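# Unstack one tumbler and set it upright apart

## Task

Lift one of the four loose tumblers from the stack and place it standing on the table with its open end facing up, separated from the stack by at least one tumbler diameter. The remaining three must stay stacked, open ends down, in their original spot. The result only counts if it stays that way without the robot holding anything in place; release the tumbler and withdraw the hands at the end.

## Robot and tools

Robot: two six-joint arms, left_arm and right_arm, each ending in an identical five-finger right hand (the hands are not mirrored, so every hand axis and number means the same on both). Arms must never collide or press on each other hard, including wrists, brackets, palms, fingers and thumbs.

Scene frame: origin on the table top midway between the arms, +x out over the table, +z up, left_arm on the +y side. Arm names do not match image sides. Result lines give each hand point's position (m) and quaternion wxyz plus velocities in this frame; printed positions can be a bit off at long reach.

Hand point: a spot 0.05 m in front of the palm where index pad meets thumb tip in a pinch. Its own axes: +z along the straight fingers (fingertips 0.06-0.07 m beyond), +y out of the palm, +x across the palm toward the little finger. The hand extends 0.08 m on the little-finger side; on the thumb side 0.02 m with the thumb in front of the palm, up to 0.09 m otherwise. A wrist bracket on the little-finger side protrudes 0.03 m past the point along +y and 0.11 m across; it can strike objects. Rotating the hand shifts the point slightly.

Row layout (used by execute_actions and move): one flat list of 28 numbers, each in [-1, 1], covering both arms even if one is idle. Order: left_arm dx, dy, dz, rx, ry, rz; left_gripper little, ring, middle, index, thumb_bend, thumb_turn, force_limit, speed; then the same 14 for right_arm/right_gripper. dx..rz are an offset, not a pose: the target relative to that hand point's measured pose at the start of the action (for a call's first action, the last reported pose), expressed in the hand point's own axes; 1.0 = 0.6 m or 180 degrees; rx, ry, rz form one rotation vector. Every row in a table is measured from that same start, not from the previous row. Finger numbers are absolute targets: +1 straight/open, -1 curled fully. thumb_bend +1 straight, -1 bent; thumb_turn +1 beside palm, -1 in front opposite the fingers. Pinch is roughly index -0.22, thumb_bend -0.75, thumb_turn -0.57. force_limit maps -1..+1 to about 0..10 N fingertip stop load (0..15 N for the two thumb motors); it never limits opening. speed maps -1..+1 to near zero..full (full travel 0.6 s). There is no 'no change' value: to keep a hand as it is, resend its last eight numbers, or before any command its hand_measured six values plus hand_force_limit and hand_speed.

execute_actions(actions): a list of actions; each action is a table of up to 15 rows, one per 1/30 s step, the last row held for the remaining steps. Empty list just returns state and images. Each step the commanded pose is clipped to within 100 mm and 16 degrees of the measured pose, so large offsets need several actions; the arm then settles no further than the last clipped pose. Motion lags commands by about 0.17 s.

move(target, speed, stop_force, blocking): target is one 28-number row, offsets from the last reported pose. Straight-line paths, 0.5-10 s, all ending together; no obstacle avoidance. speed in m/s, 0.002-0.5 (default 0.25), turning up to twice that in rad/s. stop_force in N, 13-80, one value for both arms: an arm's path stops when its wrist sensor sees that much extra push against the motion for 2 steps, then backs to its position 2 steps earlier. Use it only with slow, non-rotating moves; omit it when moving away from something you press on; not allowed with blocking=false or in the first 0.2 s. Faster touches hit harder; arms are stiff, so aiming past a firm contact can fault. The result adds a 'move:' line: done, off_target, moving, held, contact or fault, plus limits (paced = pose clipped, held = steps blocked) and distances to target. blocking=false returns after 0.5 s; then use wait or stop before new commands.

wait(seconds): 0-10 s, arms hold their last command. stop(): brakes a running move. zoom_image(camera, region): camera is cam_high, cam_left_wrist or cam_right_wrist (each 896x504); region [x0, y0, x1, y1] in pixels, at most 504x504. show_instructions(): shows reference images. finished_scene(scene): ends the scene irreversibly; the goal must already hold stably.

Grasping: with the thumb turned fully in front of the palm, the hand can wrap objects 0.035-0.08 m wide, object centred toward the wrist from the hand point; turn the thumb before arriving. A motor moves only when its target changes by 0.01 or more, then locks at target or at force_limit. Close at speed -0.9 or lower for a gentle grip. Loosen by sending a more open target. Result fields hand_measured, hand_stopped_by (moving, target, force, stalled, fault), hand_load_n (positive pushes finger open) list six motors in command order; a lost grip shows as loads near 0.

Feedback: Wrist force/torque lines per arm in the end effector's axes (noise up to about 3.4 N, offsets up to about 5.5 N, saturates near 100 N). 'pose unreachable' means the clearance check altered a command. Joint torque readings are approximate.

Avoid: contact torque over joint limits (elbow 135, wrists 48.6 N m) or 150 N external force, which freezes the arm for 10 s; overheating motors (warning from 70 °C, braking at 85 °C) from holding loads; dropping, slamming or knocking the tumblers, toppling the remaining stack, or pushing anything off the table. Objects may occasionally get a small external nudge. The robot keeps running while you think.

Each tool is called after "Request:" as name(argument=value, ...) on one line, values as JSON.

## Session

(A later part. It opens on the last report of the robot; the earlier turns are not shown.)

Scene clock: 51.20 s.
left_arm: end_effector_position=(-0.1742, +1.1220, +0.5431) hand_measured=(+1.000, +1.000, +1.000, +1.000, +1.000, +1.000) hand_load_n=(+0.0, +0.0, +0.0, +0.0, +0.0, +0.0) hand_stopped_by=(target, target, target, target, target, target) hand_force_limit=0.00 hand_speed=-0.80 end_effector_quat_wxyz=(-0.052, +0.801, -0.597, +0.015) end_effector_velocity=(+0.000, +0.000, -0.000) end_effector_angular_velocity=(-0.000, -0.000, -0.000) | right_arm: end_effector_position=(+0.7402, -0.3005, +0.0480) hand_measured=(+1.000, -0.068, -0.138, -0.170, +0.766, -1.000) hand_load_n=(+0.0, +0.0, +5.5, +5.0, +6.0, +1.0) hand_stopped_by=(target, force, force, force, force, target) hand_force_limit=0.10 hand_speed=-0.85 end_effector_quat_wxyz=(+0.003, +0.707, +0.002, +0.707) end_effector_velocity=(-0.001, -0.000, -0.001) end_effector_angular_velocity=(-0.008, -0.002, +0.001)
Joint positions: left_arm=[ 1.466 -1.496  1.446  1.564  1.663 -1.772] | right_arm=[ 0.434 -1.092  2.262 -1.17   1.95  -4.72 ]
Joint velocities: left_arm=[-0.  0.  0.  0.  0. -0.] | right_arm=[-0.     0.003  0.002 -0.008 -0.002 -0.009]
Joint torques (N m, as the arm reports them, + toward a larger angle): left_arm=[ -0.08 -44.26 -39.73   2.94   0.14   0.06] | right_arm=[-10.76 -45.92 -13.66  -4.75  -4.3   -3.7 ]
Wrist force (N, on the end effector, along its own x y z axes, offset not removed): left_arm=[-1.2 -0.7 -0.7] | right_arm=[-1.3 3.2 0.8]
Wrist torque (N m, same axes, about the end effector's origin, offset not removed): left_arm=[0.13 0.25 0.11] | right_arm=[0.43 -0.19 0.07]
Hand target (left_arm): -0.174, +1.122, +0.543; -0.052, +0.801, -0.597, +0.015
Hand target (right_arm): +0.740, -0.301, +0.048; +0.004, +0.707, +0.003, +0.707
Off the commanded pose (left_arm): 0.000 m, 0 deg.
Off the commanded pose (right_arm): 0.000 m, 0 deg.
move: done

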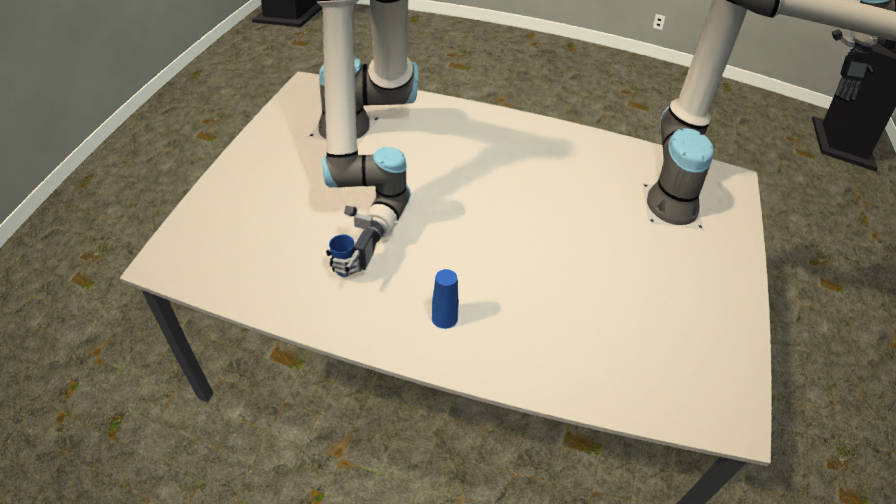

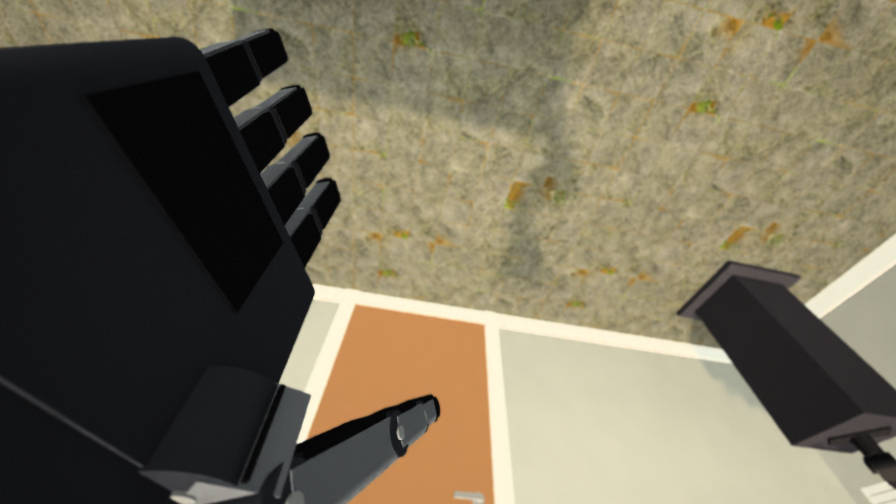

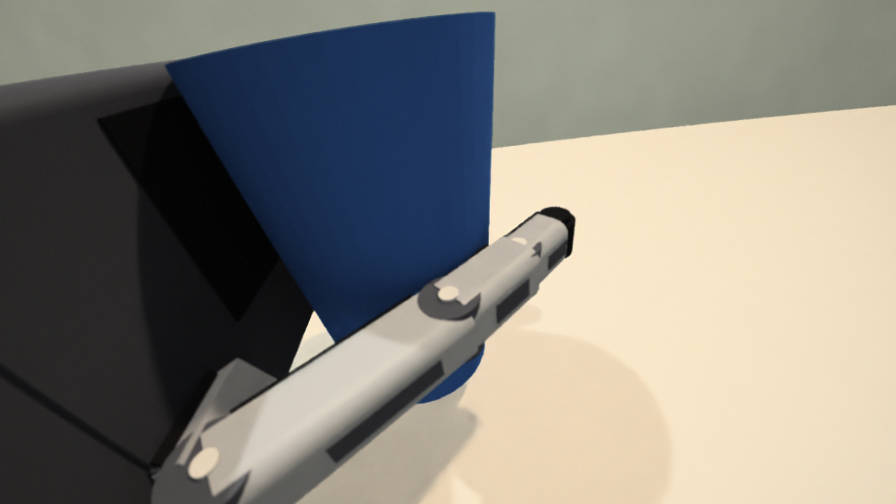

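Lower to about z = 0.038 and check for contact.

Request:
move(target=[0,0,0,0,0,0,1,1,1,1,1,1,0,-0.8, -0.0165,0,0,0,0,0,1,-0.5,-0.6,-0.6,-0.5,-1,0.1,-0.85], speed=0.02, stop_force=13)

Scene clock: 53.13 s.
left_arm: end_effector_position=(-0.1742, +1.1220, +0.5431) hand_measured=(+1.000, +1.000, +1.000, +1.000, +1.000, +1.000) hand_load_n=(+0.0, +0.0, +0.0, +0.0, +0.0, +0.0) hand_stopped_by=(target, target, target, target, target, target) hand_force_limit=0.00 hand_speed=-0.80 end_effector_quat_wxyz=(-0.052, +0.801, -0.597, +0.015) end_effector_velocity=(-0.000, +0.000, -0.000) end_effector_angular_velocity=(+0.001, +0.000, -0.000) | right_arm: end_effector_position=(+0.7402, -0.3006, +0.0382) hand_measured=(+1.000, -0.068, -0.138, -0.170, +0.766, -1.000) hand_load_n=(+0.0, +0.0, +5.5, +5.0, +6.0, +1.0) hand_stopped_by=(target, force, force, force, force, target) hand_force_limit=0.10 hand_speed=-0.85 end_effector_quat_wxyz=(+0.003, +0.707, +0.002, +0.707) end_effector_velocity=(+0.001, -0.001, -0.001) end_effector_angular_velocity=(+0.001, -0.001, -0.003)
Joint positions: left_arm=[ 1.466 -1.496  1.446  1.564  1.663 -1.772] | right_arm=[ 0.434 -1.073  2.262 -1.189  1.949 -4.72 ]
Joint velocities: left_arm=[-0.    -0.     0.    -0.001 -0.    -0.   ] | right_arm=[-0.002  0.003 -0.    -0.003  0.001  0.   ]
Joint torques (N m, as the arm reports them, + toward a larger angle): left_arm=[  0.9  -45.99 -39.4    3.05   0.31   0.16] | right_arm=[ -4.06 -43.75 -12.78  -5.     3.56   3.84]
Wrist force (N, on the end effector, along its own x y z axes, offset not removed): left_arm=[-2.0 0.8 2.0] | right_arm=[1.3 4.5 0.4]
Wrist torque (N m, same axes, about the end effector's origin, offset not removed): left_arm=[0.10 0.36 0.00] | right_arm=[0.64 -0.44 0.03]
Hand target (left_arm): -0.174, +1.122, +0.543; -0.052, +0.801, -0.597, +0.015
Hand target (right_arm): +0.740, -0.301, +0.038; +0.003, +0.707, +0.002, +0.707
Off the commanded pose (left_arm): 0.000 m, 0 deg.
Off the commanded pose (right_arm): 0.000 m, 0 deg.
move: done

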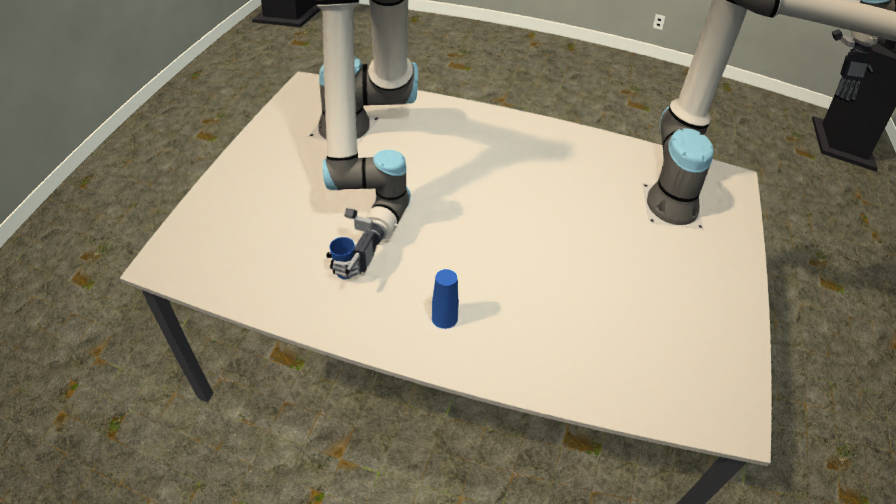

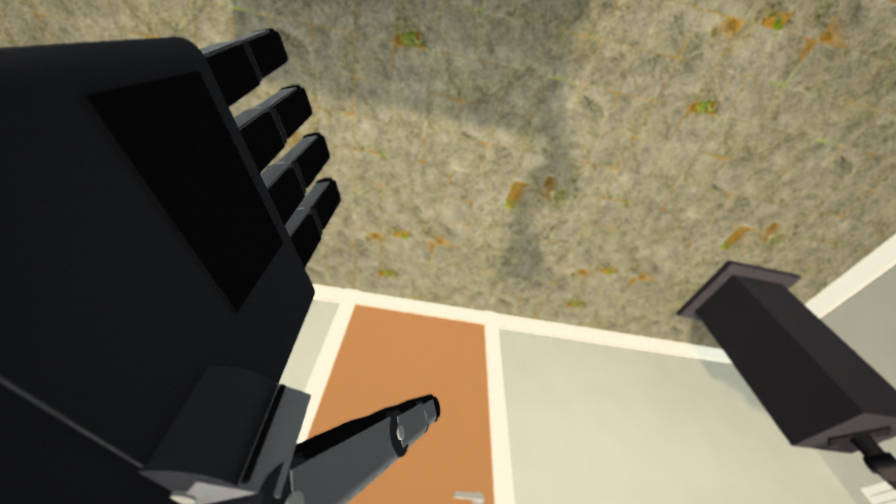

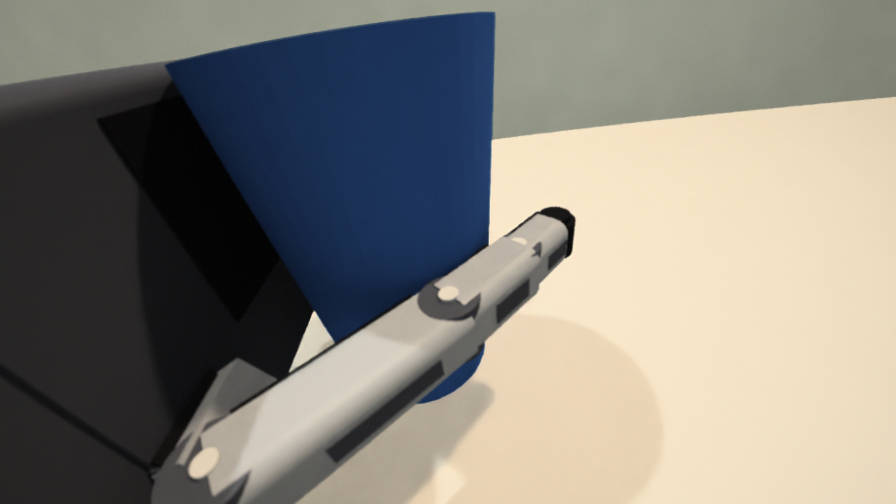

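No contact yet; a further 2.5 mm.

Request:
execute_actions(actions=[[[0,0,0,0,0,0,1,1,1,1,1,1,0,-0.8, -0.001,0,0,0,0,0,1,-0.5,-0.6,-0.6,-0.5,-1,0.1,-0.85],[0,0,0,0,0,0,1,1,1,1,1,1,0,-0.8, -0.002,0,0,0,0,0,1,-0.5,-0.6,-0.6,-0.5,-1,0.1,-0.85],[0,0,0,0,0,0,1,1,1,1,1,1,0,-0.8, -0.003,0,0,0,0,0,1,-0.5,-0.6,-0.6,-0.5,-1,0.1,-0.85],[0,0,0,0,0,0,1,1,1,1,1,1,0,-0.8, -0.0042,0,0,0,0,0,1,-0.5,-0.6,-0.6,-0.5,-1,0.1,-0.85]]])

Scene clock: 55.87 s.
left_arm: end_effector_position=(-0.1742, +1.1220, +0.5431) hand_measured=(+1.000, +1.000, +1.000, +1.000, +1.000, +1.000) hand_load_n=(+0.0, +0.0, +0.0, +0.0, +0.0, +0.0) hand_stopped_by=(target, target, target, target, target, target) hand_force_limit=0.00 hand_speed=-0.80 end_effector_quat_wxyz=(-0.052, +0.801, -0.597, +0.015) end_effector_velocity=(-0.000, +0.000, -0.000) end_effector_angular_velocity=(-0.001, -0.000, +0.000) | right_arm: end_effector_position=(+0.7402, -0.3006, +0.0357) hand_measured=(+1.000, -0.068, -0.138, -0.170, +0.766, -1.000) hand_load_n=(+0.0, +0.0, +5.5, +5.0, +6.0, +1.0) hand_stopped_by=(target, force, force, force, force, target) hand_force_limit=0.10 hand_speed=-0.85 end_effector_quat_wxyz=(+0.003, +0.707, +0.002, +0.707) end_effector_velocity=(-0.001, +0.001, -0.001) end_effector_angular_velocity=(-0.001, +0.001, +0.001)
Joint positions: left_arm=[ 1.466 -1.496  1.446  1.564  1.663 -1.772] | right_arm=[ 0.434 -1.068  2.262 -1.194  1.95  -4.72 ]
Joint velocities: left_arm=[ 0.     0.001  0.     0.001 -0.     0.   ] | right_arm=[ 0.001  0.002  0.    -0.     0.    -0.   ]
Joint torques (N m, as the arm reports them, + toward a larger angle): left_arm=[  0.64 -45.9  -39.47   2.83   0.38   0.24] | right_arm=[ -3.93 -45.48 -12.3   -5.08  -2.71   3.69]
Wrist force (N, on the end effector, along its own x y z axes, offset not removed): left_arm=[-0.5 -1.3 -0.6] | right_arm=[2.1 2.2 4.9]
Wrist torque (N m, same axes, about the end effector's origin, offset not removed): left_arm=[-0.13 0.01 0.06] | right_arm=[0.06 -0.64 0.01]
Hand target (left_arm): -0.174, +1.122, +0.543; -0.052, +0.801, -0.597, +0.015
Hand target (right_arm): +0.740, -0.301, +0.036; +0.003, +0.707, +0.002, +0.707
Off the commanded pose (left_arm): 0.000 m, 0 deg.
Off the commanded pose (right_arm): 0.000 m, 0 deg.

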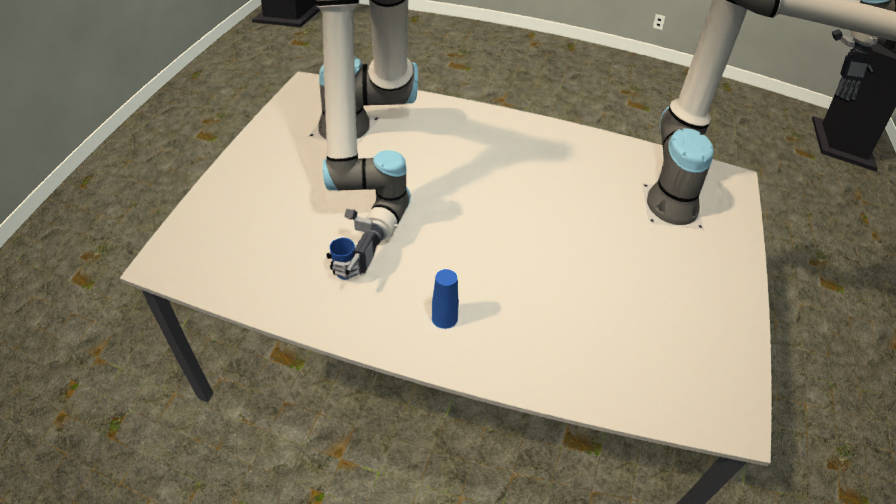

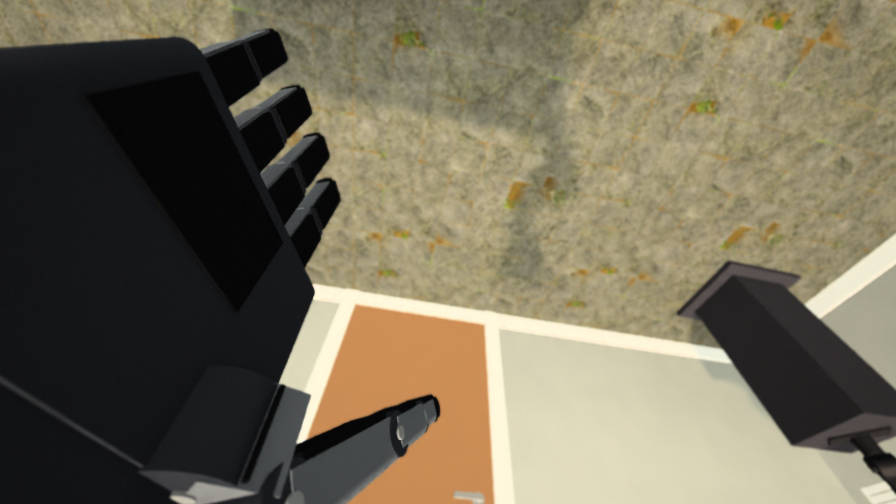

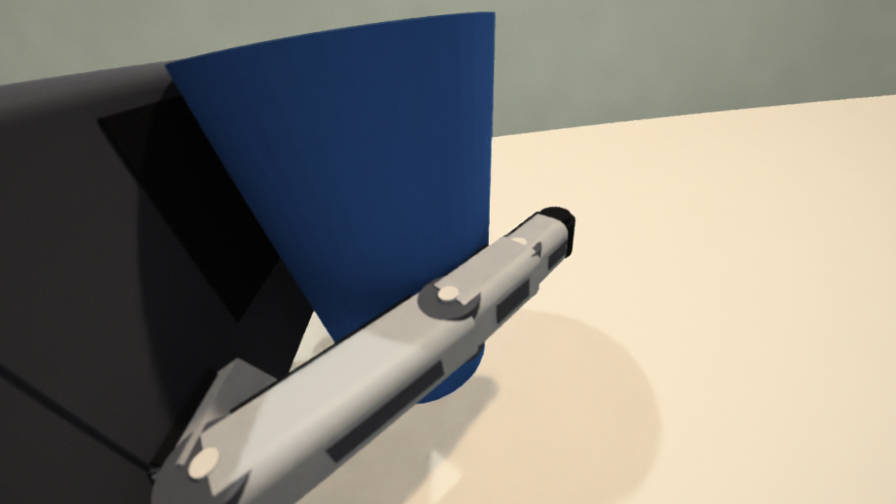

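Request:
execute_actions(actions=[[[0,0,0,0,0,0,1,1,1,1,1,1,0,-0.8, -0.001,0,0,0,0,0,1,-0.5,-0.6,-0.6,-0.5,-1,0.1,-0.85],[0,0,0,0,0,0,1,1,1,1,1,1,0,-0.8, -0.002,0,0,0,0,0,1,-0.5,-0.6,-0.6,-0.5,-1,0.1,-0.85],[0,0,0,0,0,0,1,1,1,1,1,1,0,-0.8, -0.003,0,0,0,0,0,1,-0.5,-0.6,-0.6,-0.5,-1,0.1,-0.85],[0,0,0,0,0,0,1,1,1,1,1,1,0,-0.8, -0.0035,0,0,0,0,0,1,-0.5,-0.6,-0.6,-0.5,-1,0.1,-0.85]]])

Scene clock: 58.83 s.
left_arm: end_effector_position=(-0.1742, +1.1220, +0.5431) hand_measured=(+1.000, +1.000, +1.000, +1.000, +1.000, +1.000) hand_load_n=(+0.0, +0.0, +0.0, +0.0, +0.0, +0.0) hand_stopped_by=(target, target, target, target, target, target) hand_force_limit=0.00 hand_speed=-0.80 end_effector_quat_wxyz=(-0.052, +0.801, -0.597, +0.015) end_effector_velocity=(+0.001, +0.000, -0.000) end_effector_angular_velocity=(-0.001, -0.001, -0.001) | right_arm: end_effector_position=(+0.7402, -0.3006, +0.0337) hand_measured=(+1.000, -0.068, -0.138, -0.170, +0.766, -1.000) hand_load_n=(+0.0, +0.0, +4.0, +3.5, +5.0, -2.5) hand_stopped_by=(target, force, force, force, force, target) hand_force_limit=0.10 hand_speed=-0.85 end_effector_quat_wxyz=(+0.003, +0.707, +0.002, +0.707) end_effector_velocity=(+0.001, -0.000, +0.000) end_effector_angular_velocity=(+0.001, -0.002, -0.001)
Joint positions: left_arm=[ 1.466 -1.496  1.446  1.564  1.663 -1.772] | right_arm=[ 0.434 -1.064  2.262 -1.199  1.949 -4.72 ]
Joint velocities: left_arm=[-0.001  0.     0.     0.     0.001  0.   ] | right_arm=[-0.001  0.001 -0.001 -0.002 -0.     0.   ]
Joint torques (N m, as the arm reports them, + toward a larger angle): left_arm=[  0.51 -45.67 -39.99   2.84   0.14   0.18] | right_arm=[ -2.37 -35.63  -8.91  -2.71   1.07   1.73]
Wrist force (N, on the end effector, along its own x y z axes, offset not removed): left_arm=[-1.0 -1.8 -0.9] | right_arm=[11.7 1.9 1.6]
Wrist torque (N m, same axes, about the end effector's origin, offset not removed): left_arm=[-0.09 0.19 0.03] | right_arm=[0.08 -0.49 -0.11]
Hand target (left_arm): -0.174, +1.122, +0.543; -0.052, +0.801, -0.597, +0.015
Hand target (right_arm): +0.740, -0.301, +0.034; +0.003, +0.707, +0.002, +0.707
Off the commanded pose (left_arm): 0.000 m, 0 deg.
Off the commanded pose (right_arm): 0.000 m, 0 deg.

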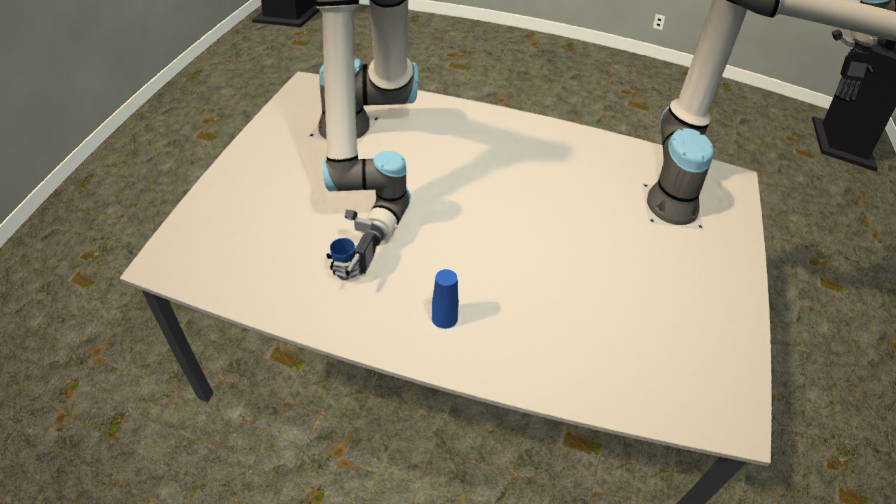

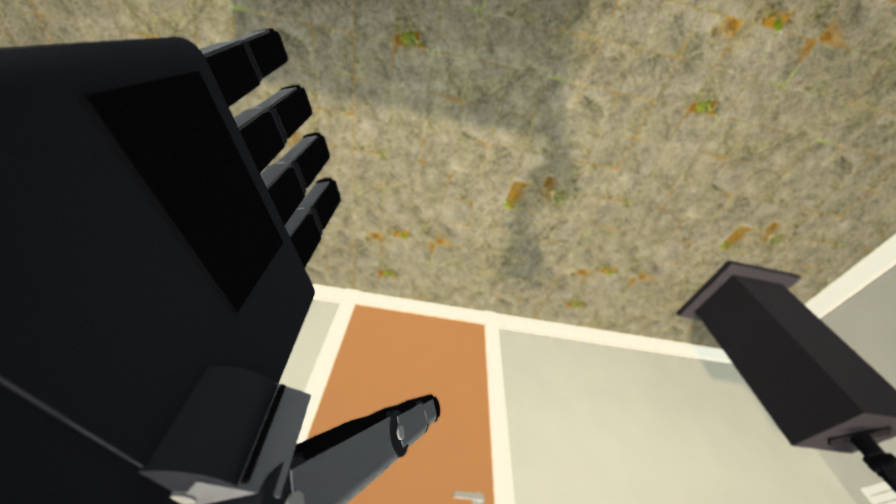

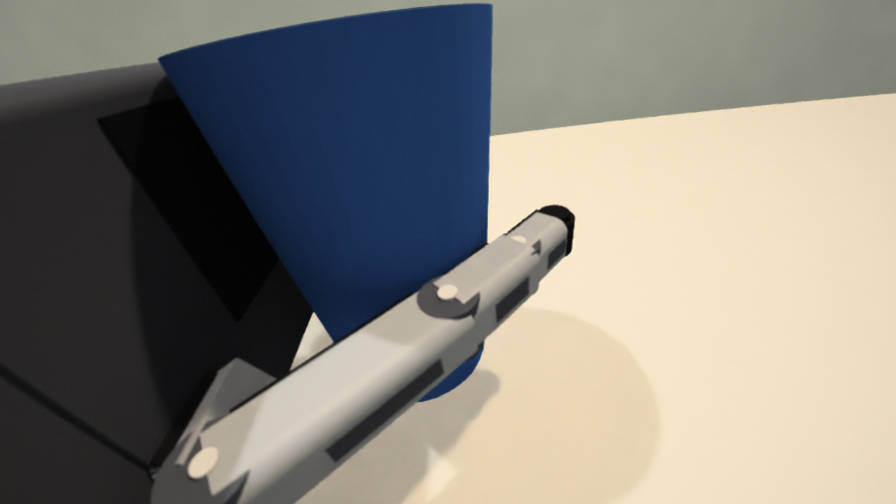

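Request:
execute_actions(actions=[[[0,0,0,0,0,0,1,1,1,1,1,1,0,-0.8, 0.002,0,0,0,0,0,1,1,1,1,1,-1,0.1,0.7]]])

Request:
move(target=[0,0,0,0,0,0,1,1,1,1,1,1,0,-0.8, 0.28,-0.1,-0.36,0,0,0,1,1,1,1,1,-1,0.1,0.7], speed=0.35)

Scene clock: 62.70 s.
left_arm: end_effector_position=(-0.1742, +1.1220, +0.5431) hand_measured=(+1.000, +1.000, +1.000, +1.000, +1.000, +1.000) hand_load_n=(+0.0, +0.0, +0.0, +0.0, +0.0, +0.0) hand_stopped_by=(target, target, target, target, target, target) hand_force_limit=0.00 hand_speed=-0.80 end_effector_quat_wxyz=(-0.052, +0.801, -0.597, +0.015) end_effector_velocity=(-0.000, +0.000, -0.000) end_effector_angular_velocity=(+0.001, +0.001, +0.000) | right_arm: end_effector_position=(+0.7401, -0.3007, +0.0347) hand_measured=(+1.000, +0.998, +0.984, +0.952, +1.000, -1.000) hand_load_n=(+0.0, +0.0, +0.5, +0.5, +0.0, +0.0) hand_stopped_by=(target, moving, moving, moving, target, target) hand_force_limit=0.10 hand_speed=0.70 end_effector_quat_wxyz=(+0.004, +0.707, +0.002, +0.707) end_effector_velocity=(-0.001, +0.001, -0.000) end_effector_angular_velocity=(-0.001, +0.002, +0.002)
Joint positions: left_arm=[ 1.466 -1.496  1.446  1.564  1.663 -1.772] | right_arm=[ 0.434 -1.066  2.263 -1.196  1.95  -4.72 ]
Joint velocities: left_arm=[ 0.    -0.     0.    -0.001 -0.001  0.   ] | right_arm=[ 0.002 -0.001  0.001  0.001 -0.    -0.   ]
Joint torques (N m, as the arm reports them, + toward a larger angle): left_arm=[  2.15 -45.46 -39.45   2.87   0.05   0.28] | right_arm=[  6.35 -83.21 -23.4    0.79  -1.14   1.37]
Wrist force (N, on the end effector, along its own x y z axes, offset not removed): left_arm=[0.6 -0.7 0.3] | right_arm=[-2.1 -3.0 -0.7]
Wrist torque (N m, same axes, about the end effector's origin, offset not removed): left_arm=[-0.04 -0.10 0.22] | right_arm=[-0.35 0.19 -0.26]
Hand target (left_arm): -0.174, +1.122, +0.543; -0.052, +0.801, -0.597, +0.015
Hand target (right_arm): +0.740, -0.301, +0.035; +0.003, +0.707, +0.002, +0.707
Off the commanded pose (left_arm): 0.000 m, 0 deg.
Off the commanded pose (right_arm): 0.000 m, 0 deg.

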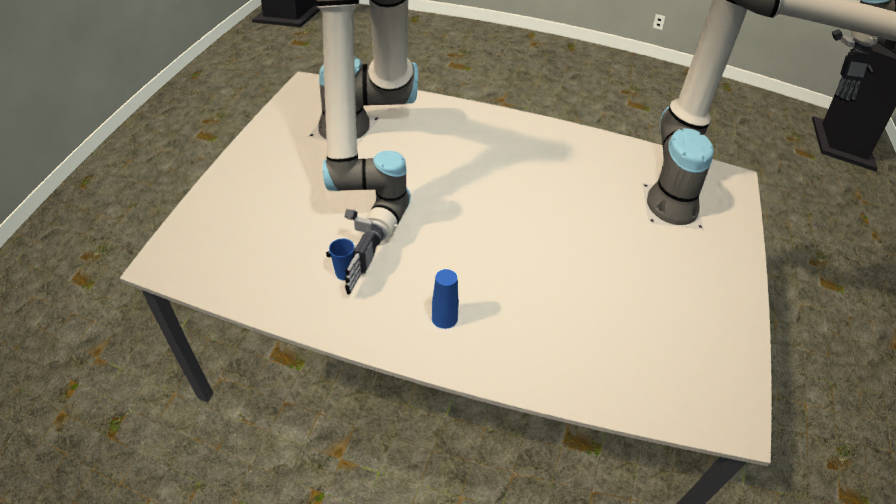

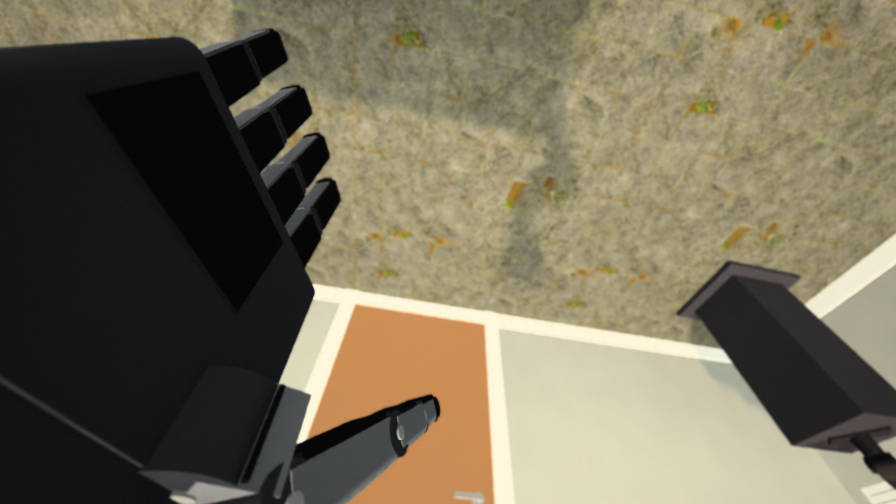

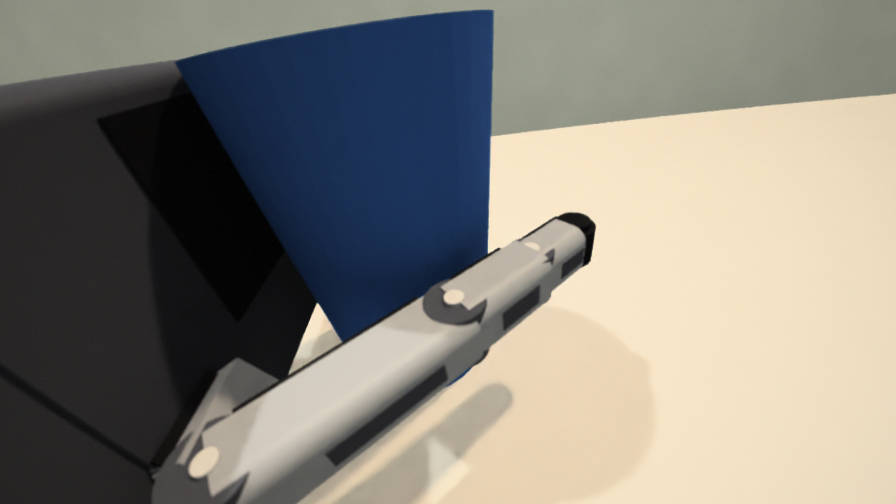

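Scene clock: 64.17 s.
left_arm: end_effector_position=(-0.1742, +1.1220, +0.5431) hand_measured=(+1.000, +1.000, +1.000, +1.000, +1.000, +1.000) hand_load_n=(+0.0, +0.0, +0.0, +0.0, +0.0, +0.0) hand_stopped_by=(target, target, target, target, target, target) hand_force_limit=0.00 hand_speed=-0.80 end_effector_quat_wxyz=(-0.052, +0.801, -0.597, +0.015) end_effector_velocity=(+0.000, +0.000, -0.000) end_effector_angular_velocity=(+0.001, +0.000, -0.000) | right_arm: end_effector_position=(+0.5243, -0.2393, +0.2026) hand_measured=(+1.000, +1.000, +1.000, +1.000, +1.000, -1.000) hand_load_n=(+0.0, +0.0, +0.0, +0.0, +0.0, +0.0) hand_stopped_by=(target, target, target, target, target, target) hand_force_limit=0.10 hand_speed=0.70 end_effector_quat_wxyz=(+0.003, +0.707, +0.002, +0.707) end_effector_velocity=(-0.001, +0.002, +0.002) end_effector_angular_velocity=(+0.001, +0.000, +0.000)
Joint positions: left_arm=[ 1.466 -1.496  1.446  1.564  1.663 -1.772] | right_arm=[ 0.797 -1.49   2.364 -0.874  2.313 -4.72 ]
Joint velocities: left_arm=[-0.     0.    -0.    -0.001 -0.    -0.   ] | right_arm=[ 0.005 -0.002 -0.003  0.006  0.005  0.002]
Joint torques (N m, as the arm reports them, + toward a larger angle): left_arm=[  0.75 -46.09 -39.27   3.01   0.13   0.3 ] | right_arm=[  9.73 -57.66 -37.64   0.97   3.76   3.96]
Wrist force (N, on the end effector, along its own x y z axes, offset not removed): left_arm=[-1.5 0.0 0.6] | right_arm=[-3.6 -1.9 0.0]
Wrist torque (N m, same axes, about the end effector's origin, offset not removed): left_arm=[0.10 0.25 0.02] | right_arm=[-0.27 0.50 -0.27]
Hand target (left_arm): -0.174, +1.122, +0.543; -0.052, +0.801, -0.597, +0.015
Hand target (right_arm): +0.524, -0.239, +0.203; +0.003, +0.707, +0.002, +0.707
Off the commanded pose (left_arm): 0.000 m, 0 deg.
Off the commanded pose (right_arm): 0.000 m, 0 deg.
move: done

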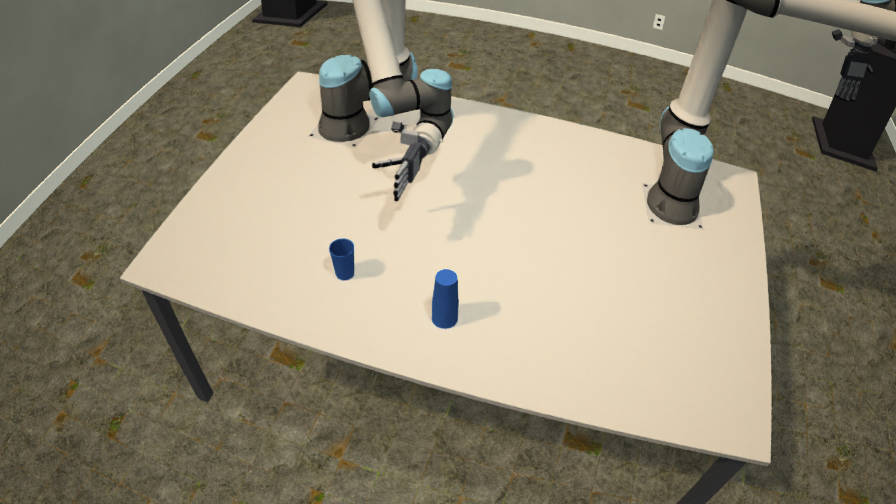

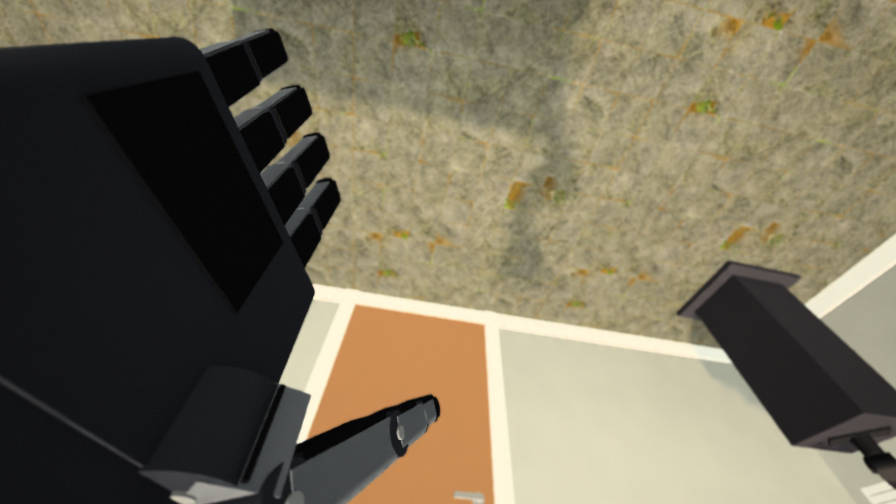

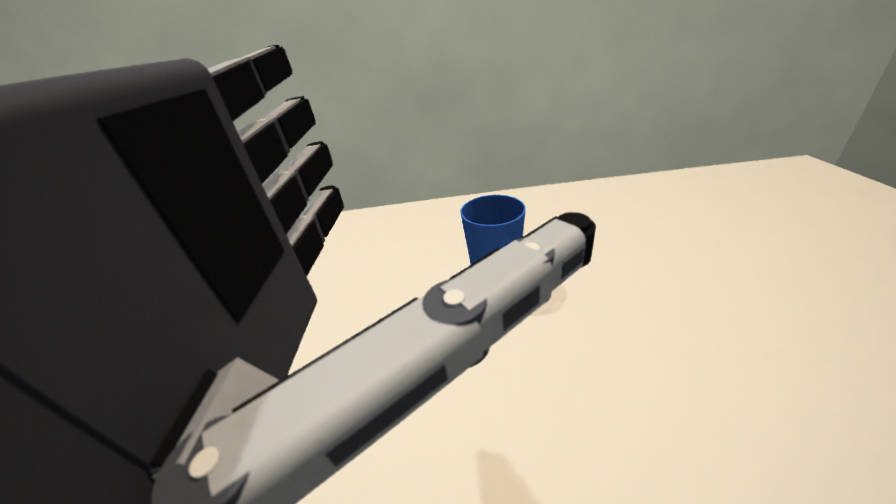

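Request:
finished_scene(scene=2)

The scene is finished: the task was done.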